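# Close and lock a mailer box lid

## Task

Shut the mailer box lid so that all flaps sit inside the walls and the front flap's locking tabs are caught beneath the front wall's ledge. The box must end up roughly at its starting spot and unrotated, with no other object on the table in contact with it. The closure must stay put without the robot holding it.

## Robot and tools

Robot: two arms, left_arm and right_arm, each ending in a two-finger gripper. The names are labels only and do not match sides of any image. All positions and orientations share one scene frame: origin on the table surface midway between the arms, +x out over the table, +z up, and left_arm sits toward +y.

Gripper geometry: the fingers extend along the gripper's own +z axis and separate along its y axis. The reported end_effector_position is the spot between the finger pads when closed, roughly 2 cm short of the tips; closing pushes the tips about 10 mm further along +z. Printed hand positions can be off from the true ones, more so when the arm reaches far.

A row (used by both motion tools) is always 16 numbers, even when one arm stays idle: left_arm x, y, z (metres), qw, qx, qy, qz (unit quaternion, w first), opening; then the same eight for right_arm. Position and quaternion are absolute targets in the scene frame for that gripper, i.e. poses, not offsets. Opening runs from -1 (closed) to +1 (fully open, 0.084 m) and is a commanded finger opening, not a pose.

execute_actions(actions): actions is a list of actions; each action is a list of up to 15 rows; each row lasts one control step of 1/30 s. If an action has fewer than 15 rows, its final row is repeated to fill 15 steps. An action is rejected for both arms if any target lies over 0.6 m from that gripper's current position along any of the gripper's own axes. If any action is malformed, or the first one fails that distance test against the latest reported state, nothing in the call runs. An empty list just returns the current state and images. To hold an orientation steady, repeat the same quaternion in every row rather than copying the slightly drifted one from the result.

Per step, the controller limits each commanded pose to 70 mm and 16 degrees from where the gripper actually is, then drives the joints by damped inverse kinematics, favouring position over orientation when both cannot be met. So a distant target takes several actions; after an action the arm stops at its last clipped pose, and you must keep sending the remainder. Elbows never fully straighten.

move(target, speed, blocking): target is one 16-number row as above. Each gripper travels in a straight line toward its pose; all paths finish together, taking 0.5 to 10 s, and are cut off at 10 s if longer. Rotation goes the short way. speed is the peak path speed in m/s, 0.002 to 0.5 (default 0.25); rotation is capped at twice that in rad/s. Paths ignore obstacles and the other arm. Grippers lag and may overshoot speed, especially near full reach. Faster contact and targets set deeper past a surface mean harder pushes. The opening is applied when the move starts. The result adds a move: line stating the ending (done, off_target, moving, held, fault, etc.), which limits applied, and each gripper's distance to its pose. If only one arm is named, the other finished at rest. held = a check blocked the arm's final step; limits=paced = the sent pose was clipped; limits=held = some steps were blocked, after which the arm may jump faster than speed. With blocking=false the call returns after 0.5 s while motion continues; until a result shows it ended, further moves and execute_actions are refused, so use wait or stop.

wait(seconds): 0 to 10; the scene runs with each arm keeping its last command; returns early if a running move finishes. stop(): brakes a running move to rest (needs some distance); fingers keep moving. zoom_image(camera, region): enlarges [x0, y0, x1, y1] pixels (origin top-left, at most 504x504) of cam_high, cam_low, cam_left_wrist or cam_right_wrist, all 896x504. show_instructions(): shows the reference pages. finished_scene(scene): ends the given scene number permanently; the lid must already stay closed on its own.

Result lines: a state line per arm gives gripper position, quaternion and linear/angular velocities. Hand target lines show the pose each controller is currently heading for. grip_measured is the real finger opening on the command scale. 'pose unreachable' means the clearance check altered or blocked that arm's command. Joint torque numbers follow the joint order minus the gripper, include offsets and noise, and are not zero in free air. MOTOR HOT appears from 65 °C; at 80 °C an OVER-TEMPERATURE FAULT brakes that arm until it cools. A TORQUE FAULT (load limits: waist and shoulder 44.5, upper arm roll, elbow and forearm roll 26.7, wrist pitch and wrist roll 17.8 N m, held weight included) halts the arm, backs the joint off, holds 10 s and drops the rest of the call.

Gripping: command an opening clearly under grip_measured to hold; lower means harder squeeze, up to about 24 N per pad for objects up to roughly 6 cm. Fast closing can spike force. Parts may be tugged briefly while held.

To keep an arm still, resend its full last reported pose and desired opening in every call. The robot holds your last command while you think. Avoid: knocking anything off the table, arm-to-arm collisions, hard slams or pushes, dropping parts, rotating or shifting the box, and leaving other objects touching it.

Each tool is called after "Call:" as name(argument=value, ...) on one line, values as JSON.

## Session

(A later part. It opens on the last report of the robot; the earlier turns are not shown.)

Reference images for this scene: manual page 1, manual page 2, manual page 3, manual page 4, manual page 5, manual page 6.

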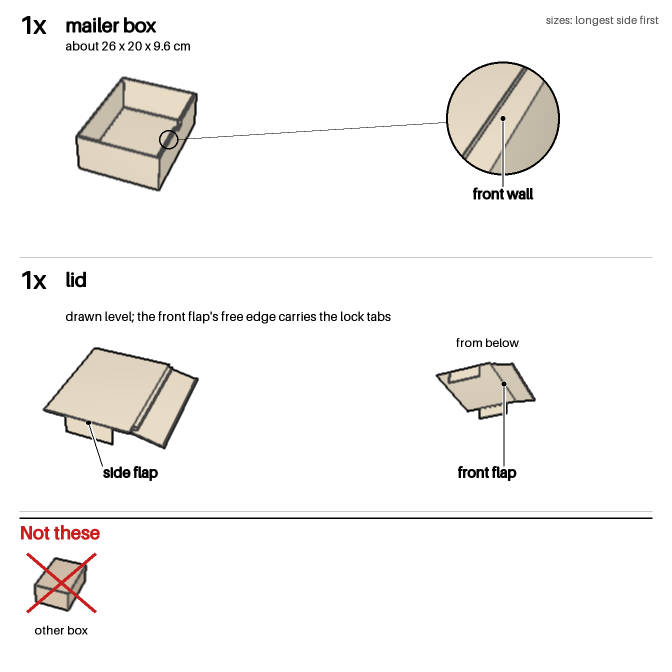

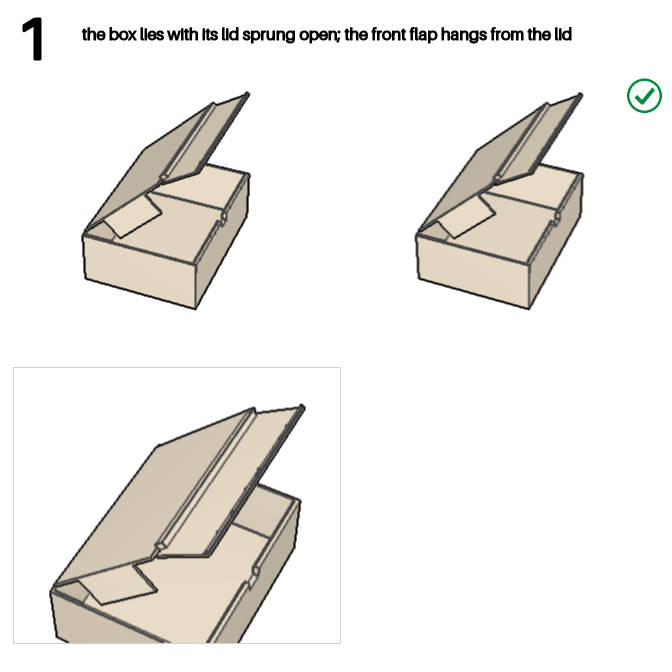

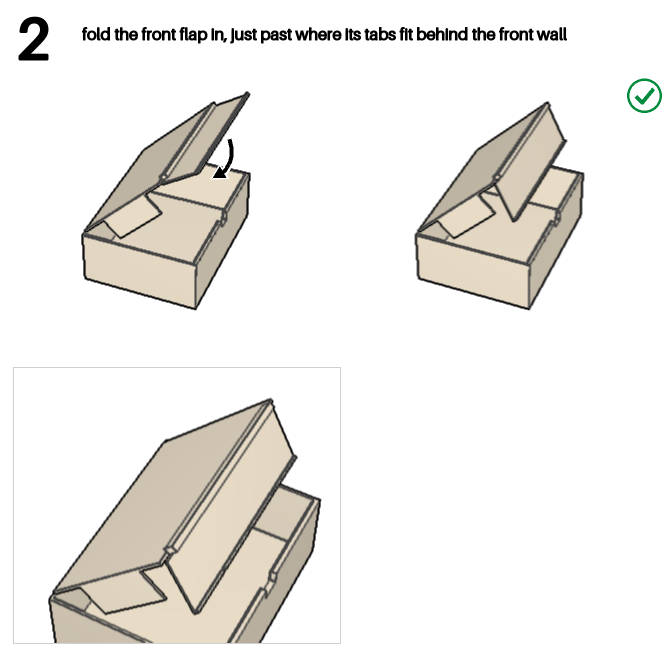

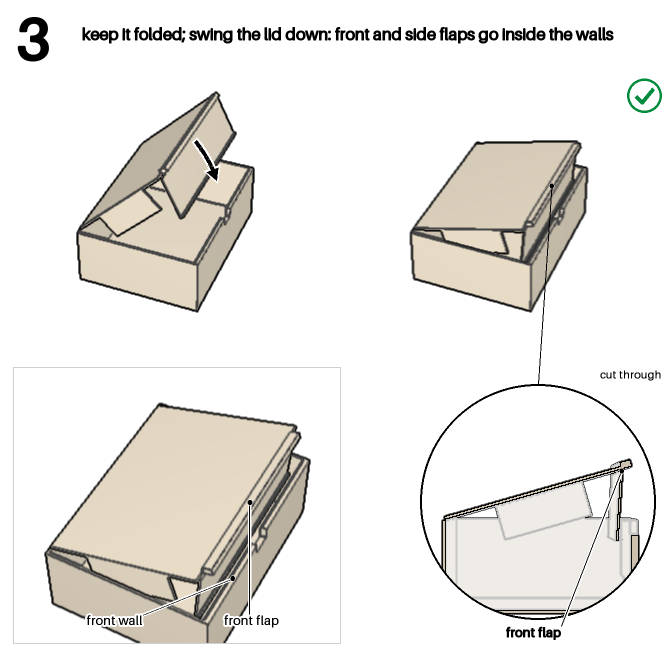

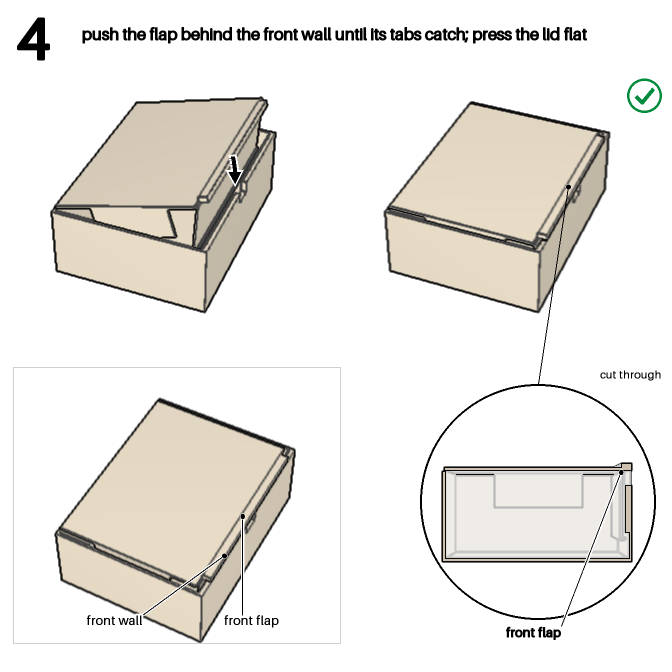

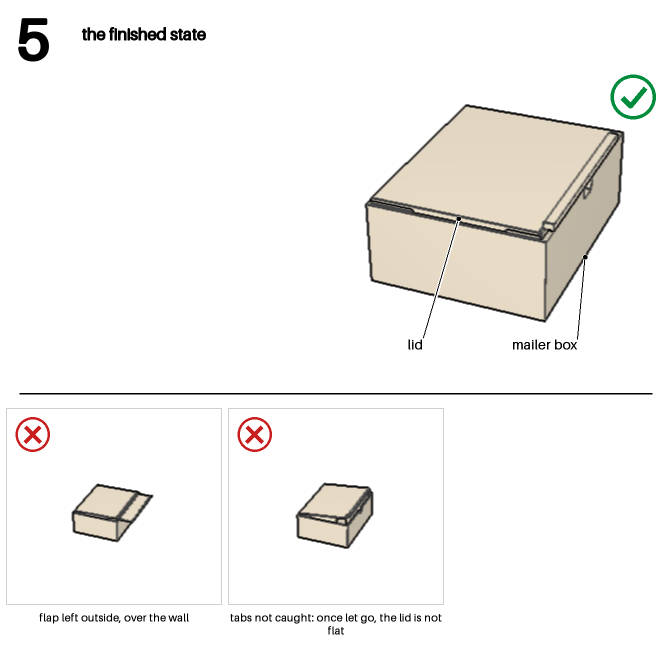

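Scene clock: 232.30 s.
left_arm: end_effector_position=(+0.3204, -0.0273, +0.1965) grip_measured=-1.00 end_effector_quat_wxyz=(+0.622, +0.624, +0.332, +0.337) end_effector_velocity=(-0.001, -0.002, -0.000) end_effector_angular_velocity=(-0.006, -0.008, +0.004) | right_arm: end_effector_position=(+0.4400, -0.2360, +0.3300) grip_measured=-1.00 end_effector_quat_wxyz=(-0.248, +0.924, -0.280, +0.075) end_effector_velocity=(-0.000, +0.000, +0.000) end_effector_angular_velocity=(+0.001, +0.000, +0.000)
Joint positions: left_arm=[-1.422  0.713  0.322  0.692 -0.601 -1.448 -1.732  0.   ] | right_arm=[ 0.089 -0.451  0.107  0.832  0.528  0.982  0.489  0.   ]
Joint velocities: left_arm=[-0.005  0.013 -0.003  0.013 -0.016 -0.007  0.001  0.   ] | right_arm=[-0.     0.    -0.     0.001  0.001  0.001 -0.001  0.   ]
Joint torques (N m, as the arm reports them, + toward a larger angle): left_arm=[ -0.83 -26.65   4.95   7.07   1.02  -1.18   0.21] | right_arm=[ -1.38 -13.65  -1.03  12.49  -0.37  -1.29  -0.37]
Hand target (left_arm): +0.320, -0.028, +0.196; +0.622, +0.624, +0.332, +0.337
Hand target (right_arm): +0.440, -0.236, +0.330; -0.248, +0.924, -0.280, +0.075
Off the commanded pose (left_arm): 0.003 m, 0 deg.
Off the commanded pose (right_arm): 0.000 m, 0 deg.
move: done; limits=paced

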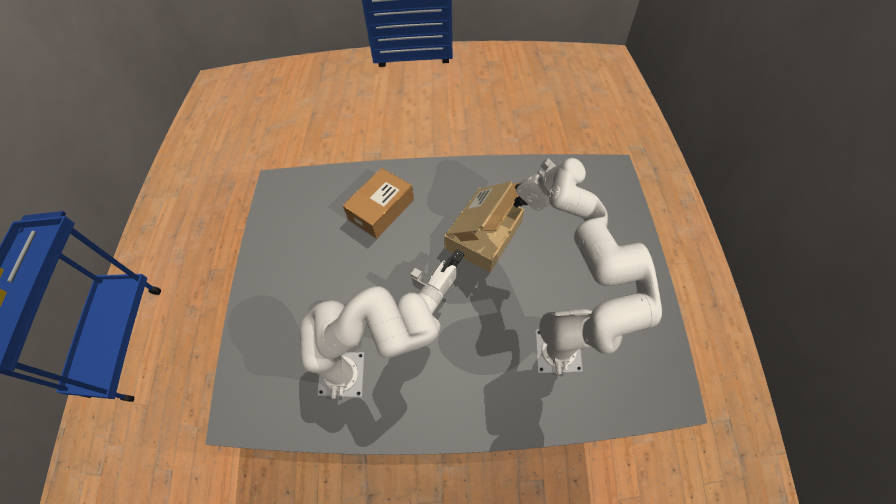

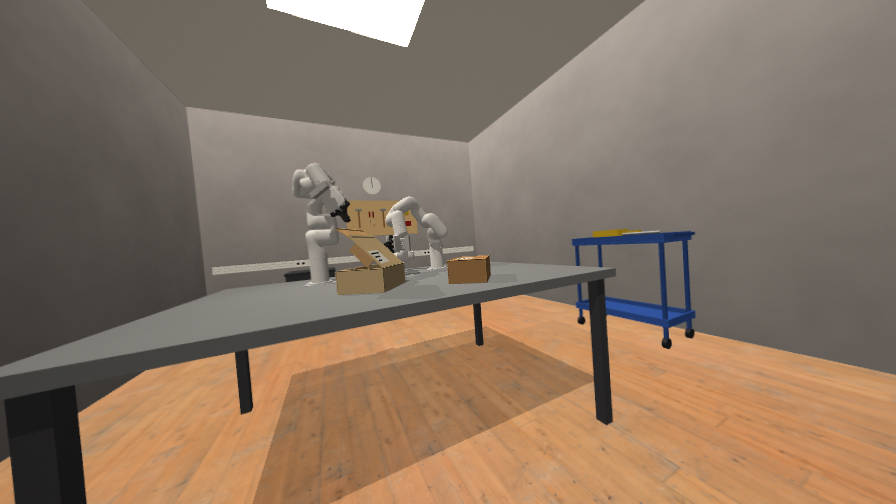

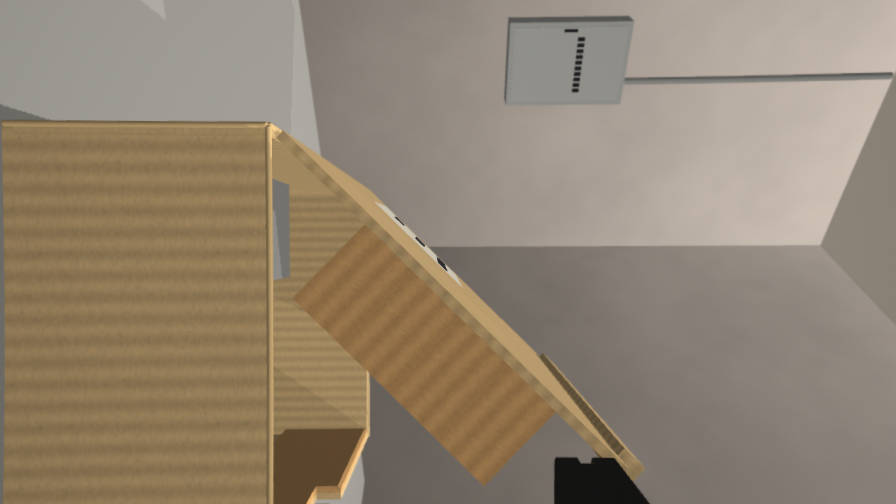

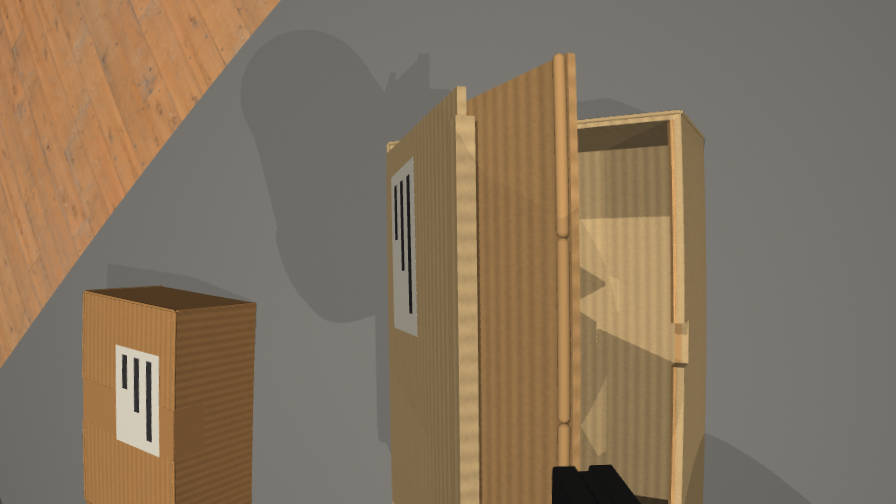

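Call:
move(target=[0.325,-0.053,0.21,0.6235,0.6235,0.3336,0.3336,-1,0.440,-0.236,0.33,-0.248,0.924,-0.28,0.075,-1], speed=0.05)

Call:
move(target=[0.377,-0.087,0.21,0.6235,0.6235,0.3336,0.3336,-1,0.440,-0.236,0.33,-0.248,0.924,-0.28,0.075,-1], speed=0.03)

Call:
zoom_image(camera="cam_high", region=[380,150,580,300])

Scene clock: 250.43 s.
left_arm: end_effector_position=(+0.3250, -0.0527, +0.2097) grip_measured=-1.00 end_effector_quat_wxyz=(+0.623, +0.624, +0.334, +0.334) end_effector_velocity=(+0.000, -0.002, -0.000) end_effector_angular_velocity=(+0.002, +0.002, +0.001) | right_arm: end_effector_position=(+0.4400, -0.2360, +0.3300) grip_measured=-1.00 end_effector_quat_wxyz=(-0.248, +0.924, -0.280, +0.075) end_effector_velocity=(-0.001, +0.001, -0.001) end_effector_angular_velocity=(+0.001, +0.002, +0.001)
Joint positions: left_arm=[-1.438  0.692  0.32   0.764 -0.621 -1.374 -1.679  0.   ] | right_arm=[ 0.089 -0.451  0.107  0.832  0.528  0.982  0.489  0.   ]
Joint velocities: left_arm=[-0.002  0.    -0.     0.008 -0.004  0.01   0.006  0.   ] | right_arm=[ 0.001  0.     0.001 -0.001  0.002  0.001  0.     0.   ]
Joint torques (N m, as the arm reports them, + toward a larger angle): left_arm=[ -1.16 -28.17   4.94   8.66   0.77  -1.2    0.22] | right_arm=[ -1.35 -13.56  -1.14  12.67  -0.43  -1.22  -0.44]
Hand target (left_arm): +0.325, -0.053, +0.210; +0.623, +0.623, +0.334, +0.334
Hand target (right_arm): +0.440, -0.236, +0.330; -0.248, +0.924, -0.280, +0.075
Off the commanded pose (left_arm): 0.000 m, 0 deg.
Off the commanded pose (right_arm): 0.000 m, 0 deg.
move: done

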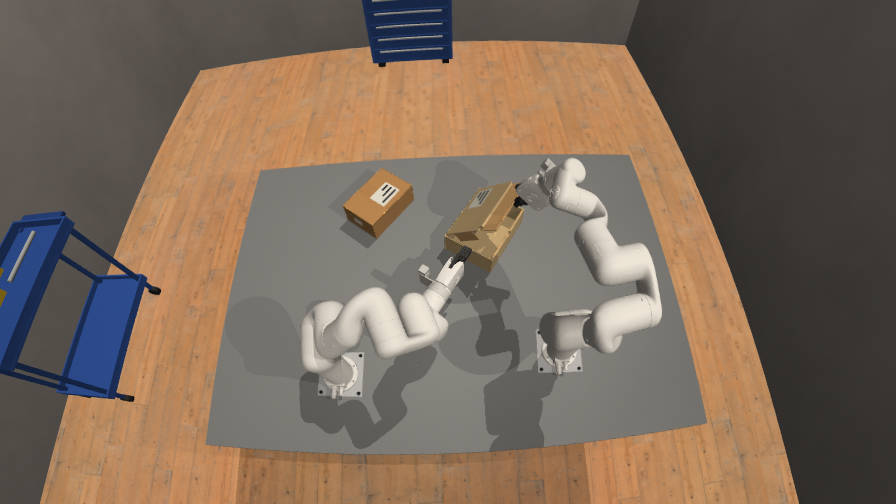

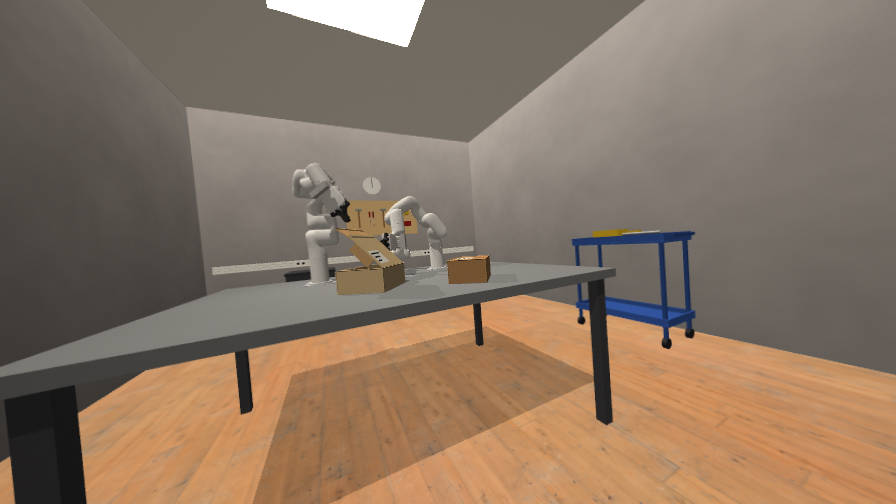

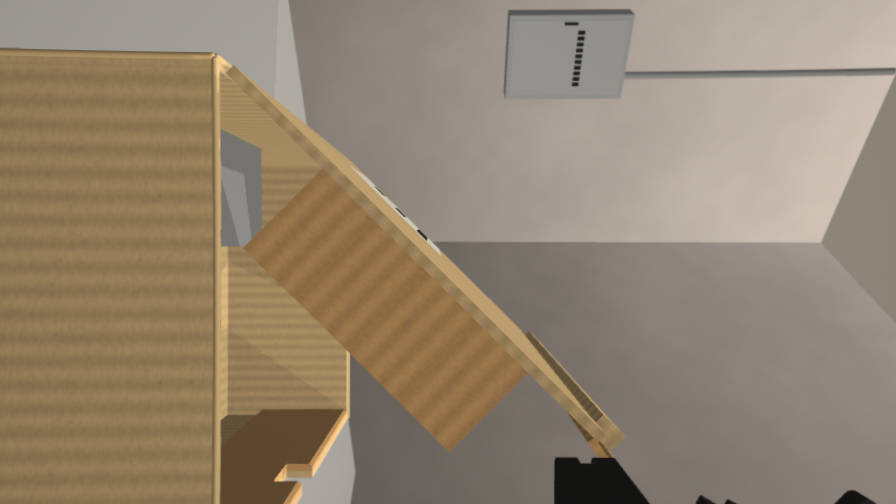

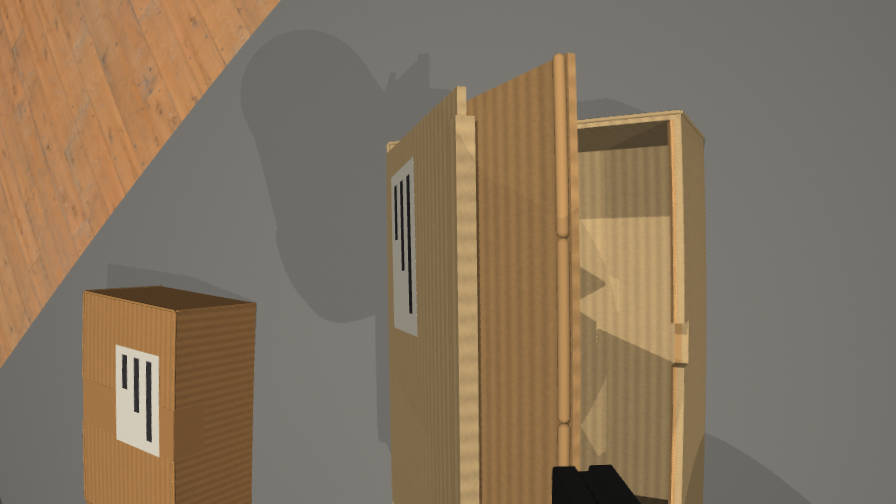

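Scene clock: 252.87 s.
left_arm: end_effector_position=(+0.3768, -0.0870, +0.2097) grip_measured=-1.00 end_effector_quat_wxyz=(+0.623, +0.623, +0.334, +0.333) end_effector_velocity=(+0.001, -0.002, -0.001) end_effector_angular_velocity=(+0.002, +0.002, -0.003) | right_arm: end_effector_position=(+0.4400, -0.2360, +0.3300) grip_measured=-1.00 end_effector_quat_wxyz=(-0.248, +0.924, -0.280, +0.075) end_effector_velocity=(-0.001, -0.000, -0.000) end_effector_angular_velocity=(-0.002, +0.001, +0.002)
Joint positions: left_arm=[-1.372  0.775  0.356  0.964 -0.558 -1.255 -1.666  0.   ] | right_arm=[ 0.089 -0.451  0.107  0.832  0.528  0.982  0.489  0.   ]
Joint velocities: left_arm=[0.    0.004 0.    0.007 0.002 0.006 0.    0.   ] | right_arm=[ 0.     0.     0.     0.    -0.002  0.002 -0.001  0.   ]
Joint torques (N m, as the arm reports them, + toward a larger angle): left_arm=[ -1.17 -31.12   6.1   10.8    0.84  -1.17   0.1 ] | right_arm=[ -1.37 -13.63  -1.24  12.51  -0.32  -1.29  -0.35]
Hand target (left_arm): +0.377, -0.087, +0.210; +0.623, +0.623, +0.334, +0.333
Hand target (right_arm): +0.440, -0.236, +0.330; -0.248, +0.924, -0.280, +0.075
Off the commanded pose (left_arm): 0.000 m, 0 deg.
Off the commanded pose (right_arm): 0.000 m, 0 deg.
move: done

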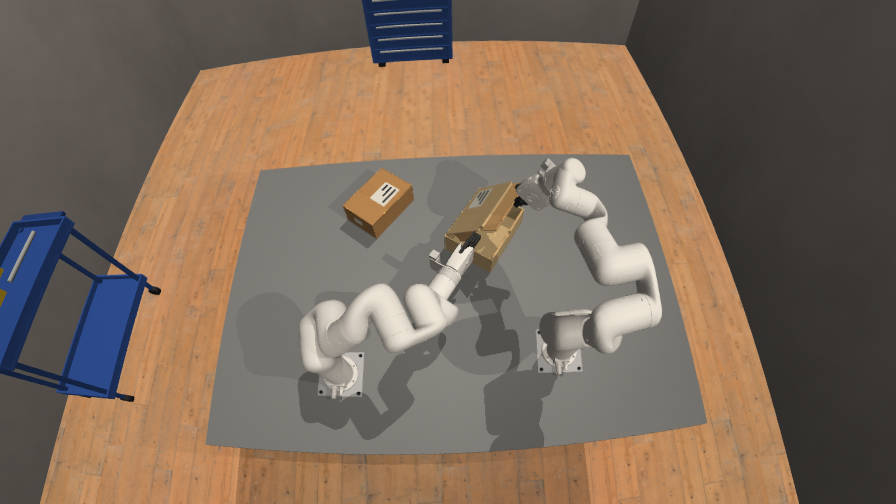

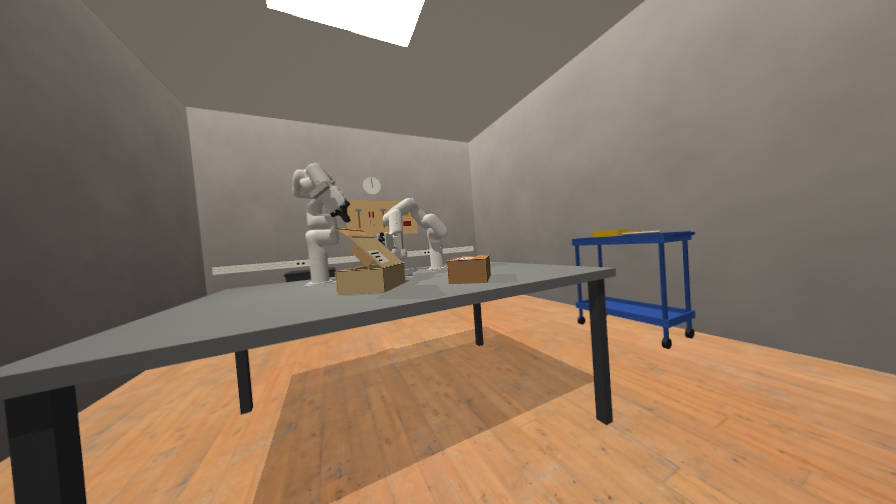

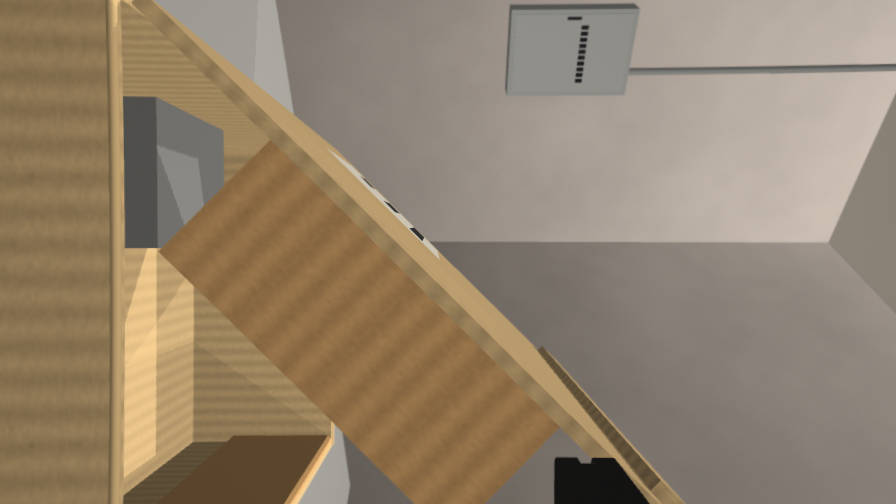

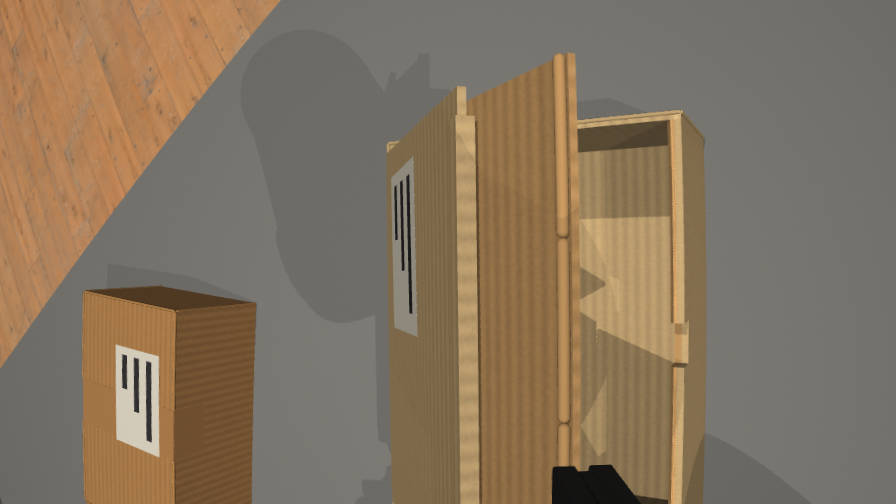

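Region (380, 150, 580, 300) of cam_high's 896x504 image, scaled by 2.520, with more detail than that image has; it fills the top 378 rows of this view, and the rest is white.

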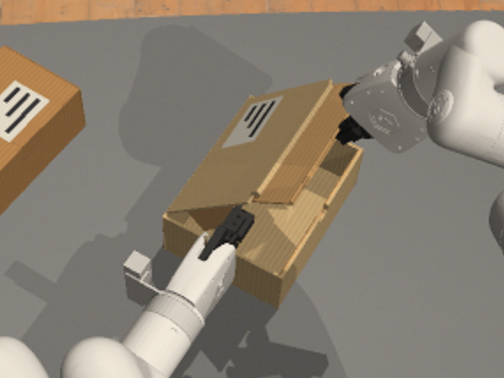

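Call:
move(target=[0.392,-0.097,0.21,0.6235,0.6235,0.3336,0.3336,-1,0.454,-0.215,0.31,-0.248,0.924,-0.28,0.075,-1], speed=0.03)

Call:
move(target=[0.392,-0.097,0.21,0.6235,0.6235,0.3336,0.3336,-1,0.450,-0.221,0.25,-0.248,0.924,-0.28,0.075,-1], speed=0.03)

Call:
zoom_image(camera="cam_low", region=[300,190,460,310])

Scene clock: 263.63 s.
left_arm: end_effector_position=(+0.3918, -0.0970, +0.2099) grip_measured=-1.00 end_effector_quat_wxyz=(+0.623, +0.623, +0.334, +0.333) end_effector_velocity=(+0.001, -0.001, -0.001) end_effector_angular_velocity=(+0.001, +0.002, +0.000) | right_arm: end_effector_position=(+0.4539, -0.2153, +0.3102) grip_measured=-1.00 end_effector_quat_wxyz=(-0.248, +0.924, -0.280, +0.075) end_effector_velocity=(+0.001, +0.000, -0.001) end_effector_angular_velocity=(+0.001, +0.000, -0.002)
Joint positions: left_arm=[-1.353  0.803  0.364  1.027 -0.544 -1.218 -1.663  0.   ] | right_arm=[ 0.107 -0.384  0.148  0.83   0.547  0.896  0.502  0.   ]
Joint velocities: left_arm=[ 0.002  0.003 -0.     0.005  0.001  0.005  0.     0.   ] | right_arm=[-0.     0.005  0.002  0.     0.002 -0.006  0.001  0.   ]
Joint torques (N m, as the arm reports them, + toward a larger angle): left_arm=[ -0.4  -31.57   7.42  11.4    0.59  -0.74   0.17] | right_arm=[ -1.38 -15.73  -1.32  12.47  -0.37  -1.26  -0.43]
Hand target (left_arm): +0.392, -0.097, +0.210; +0.623, +0.623, +0.334, +0.334
Hand target (right_arm): +0.454, -0.215, +0.310; -0.248, +0.924, -0.280, +0.075
Off the commanded pose (left_arm): 0.000 m, 0 deg.
Off the commanded pose (right_arm): 0.000 m, 0 deg.
move: done

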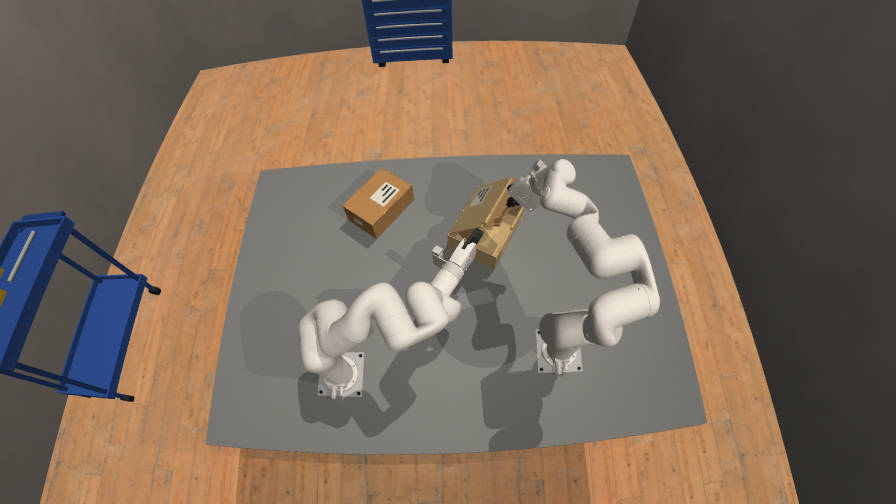

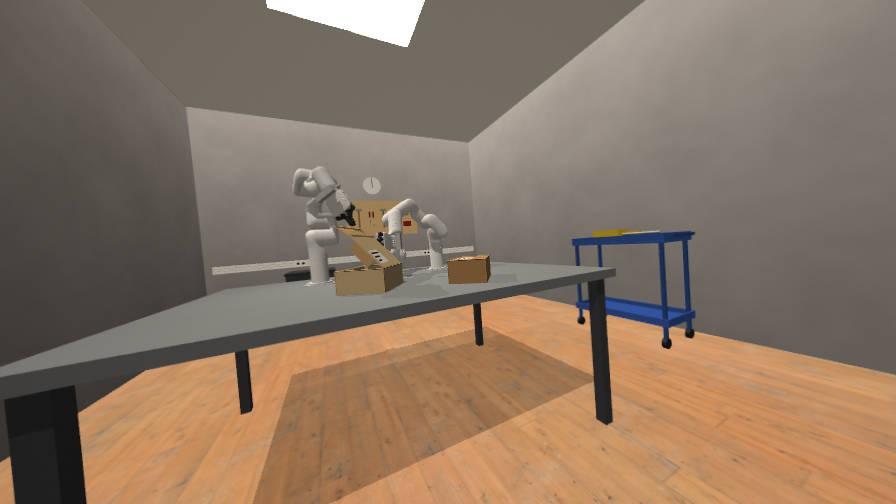

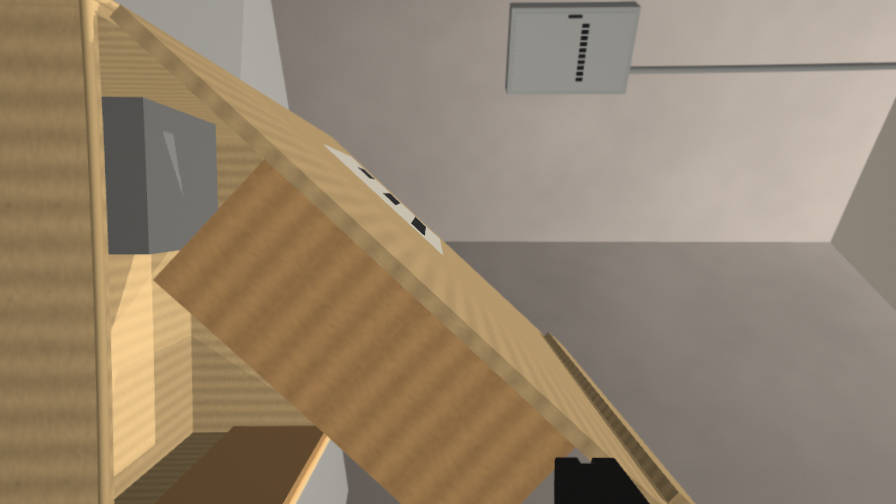

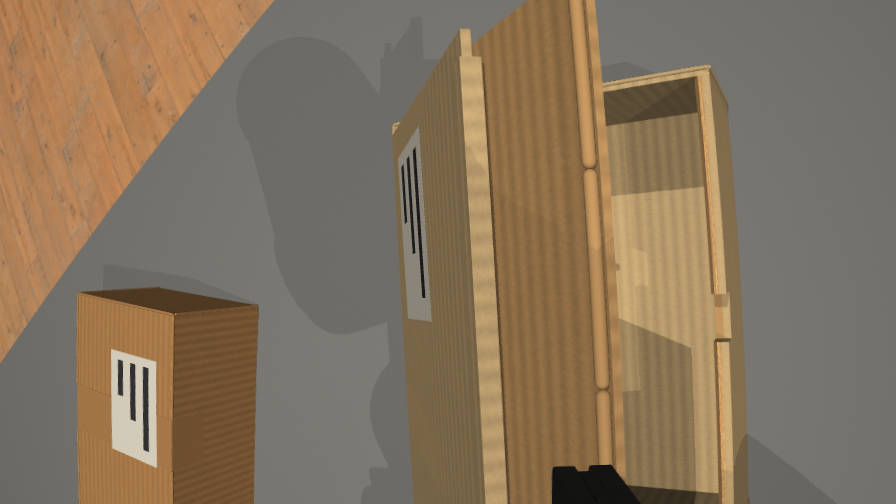

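Scene clock: 265.97 s.
left_arm: end_effector_position=(+0.3920, -0.0970, +0.2100) grip_measured=-1.00 end_effector_quat_wxyz=(+0.623, +0.623, +0.334, +0.334) end_effector_velocity=(-0.001, -0.001, -0.000) end_effector_angular_velocity=(+0.001, +0.001, -0.002) | right_arm: end_effector_position=(+0.4499, -0.2211, +0.2503) grip_measured=-1.00 end_effector_quat_wxyz=(-0.248, +0.924, -0.280, +0.075) end_effector_velocity=(+0.000, -0.001, -0.002) end_effector_angular_velocity=(+0.001, -0.001, -0.001)
Joint positions: left_arm=[-1.353  0.803  0.365  1.027 -0.544 -1.218 -1.663  0.   ] | right_arm=[ 0.13  -0.347  0.144  0.694  0.621  0.742  0.399  0.   ]
Joint velocities: left_arm=[-0.002 -0.     0.     0.     0.     0.002  0.     0.   ] | right_arm=[-0.001  0.002 -0.    -0.004  0.005 -0.006 -0.006  0.   ]
Joint torques (N m, as the arm reports them, + toward a larger angle): left_arm=[ -0.04 -32.17   7.72  11.83   0.63  -0.83   0.28] | right_arm=[ -1.44 -15.86  -1.12  12.11  -0.67  -1.19  -0.45]
Hand target (left_arm): +0.392, -0.097, +0.210; +0.623, +0.623, +0.334, +0.334
Hand target (right_arm): +0.450, -0.221, +0.250; -0.248, +0.924, -0.280, +0.075
Off the commanded pose (left_arm): 0.000 m, 0 deg.
Off the commanded pose (right_arm): 0.000 m, 0 deg.
move: done

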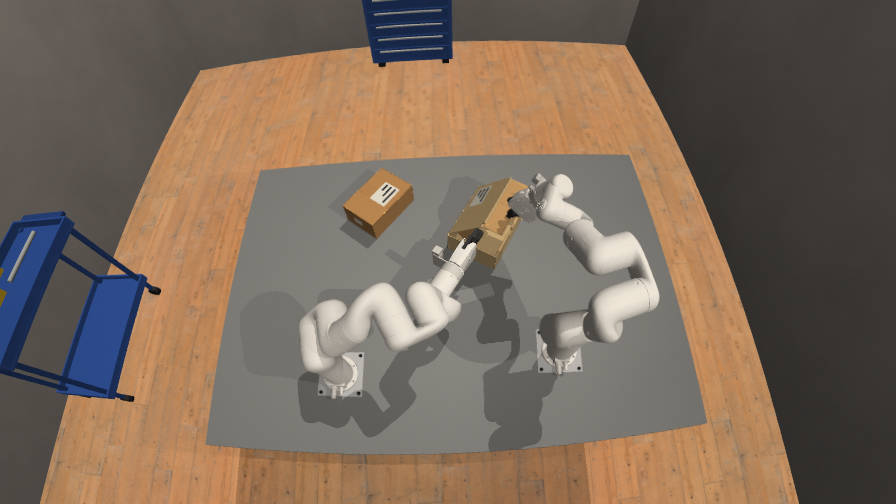

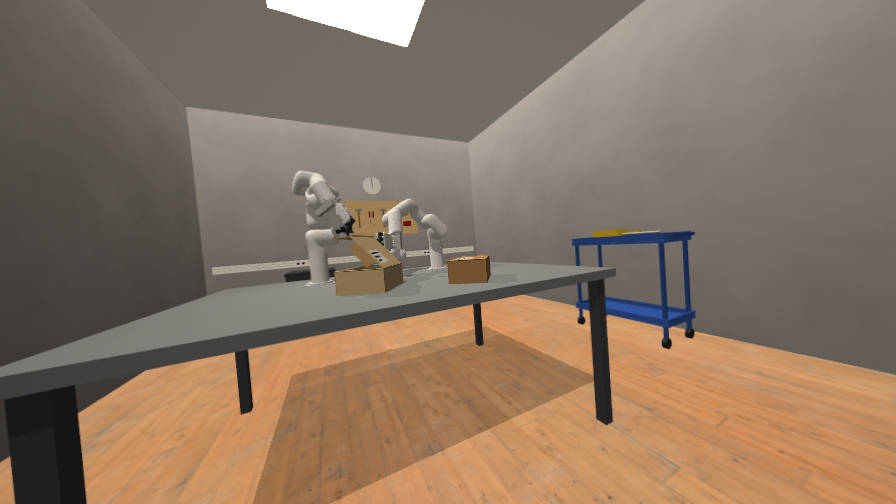

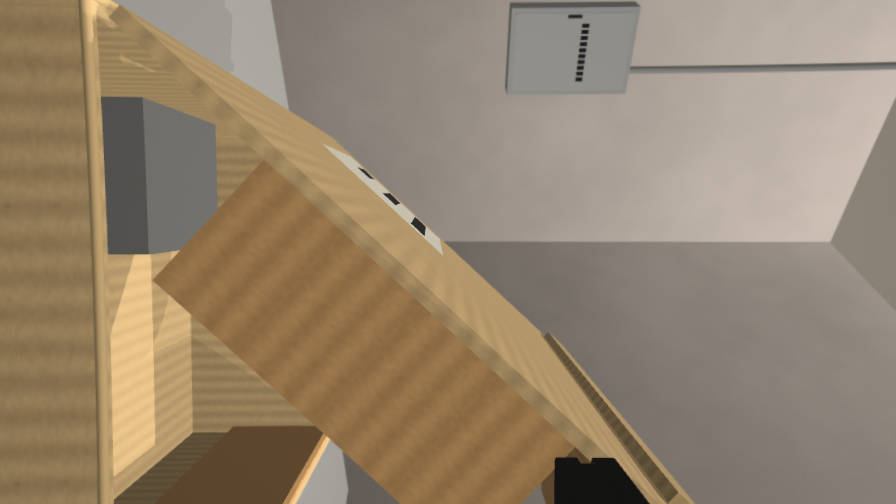

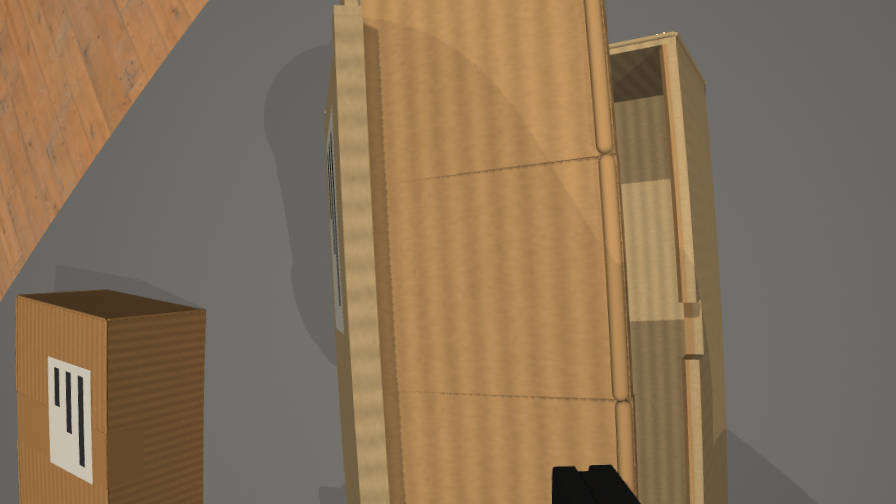

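Region (300, 190, 460, 310) of cam_low's 896x504 image, scaled by 3.150, with more detail than that image has; it fills the top 378 rows of this view, and the rest is white.

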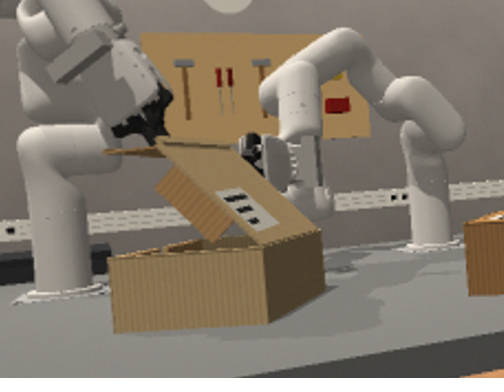

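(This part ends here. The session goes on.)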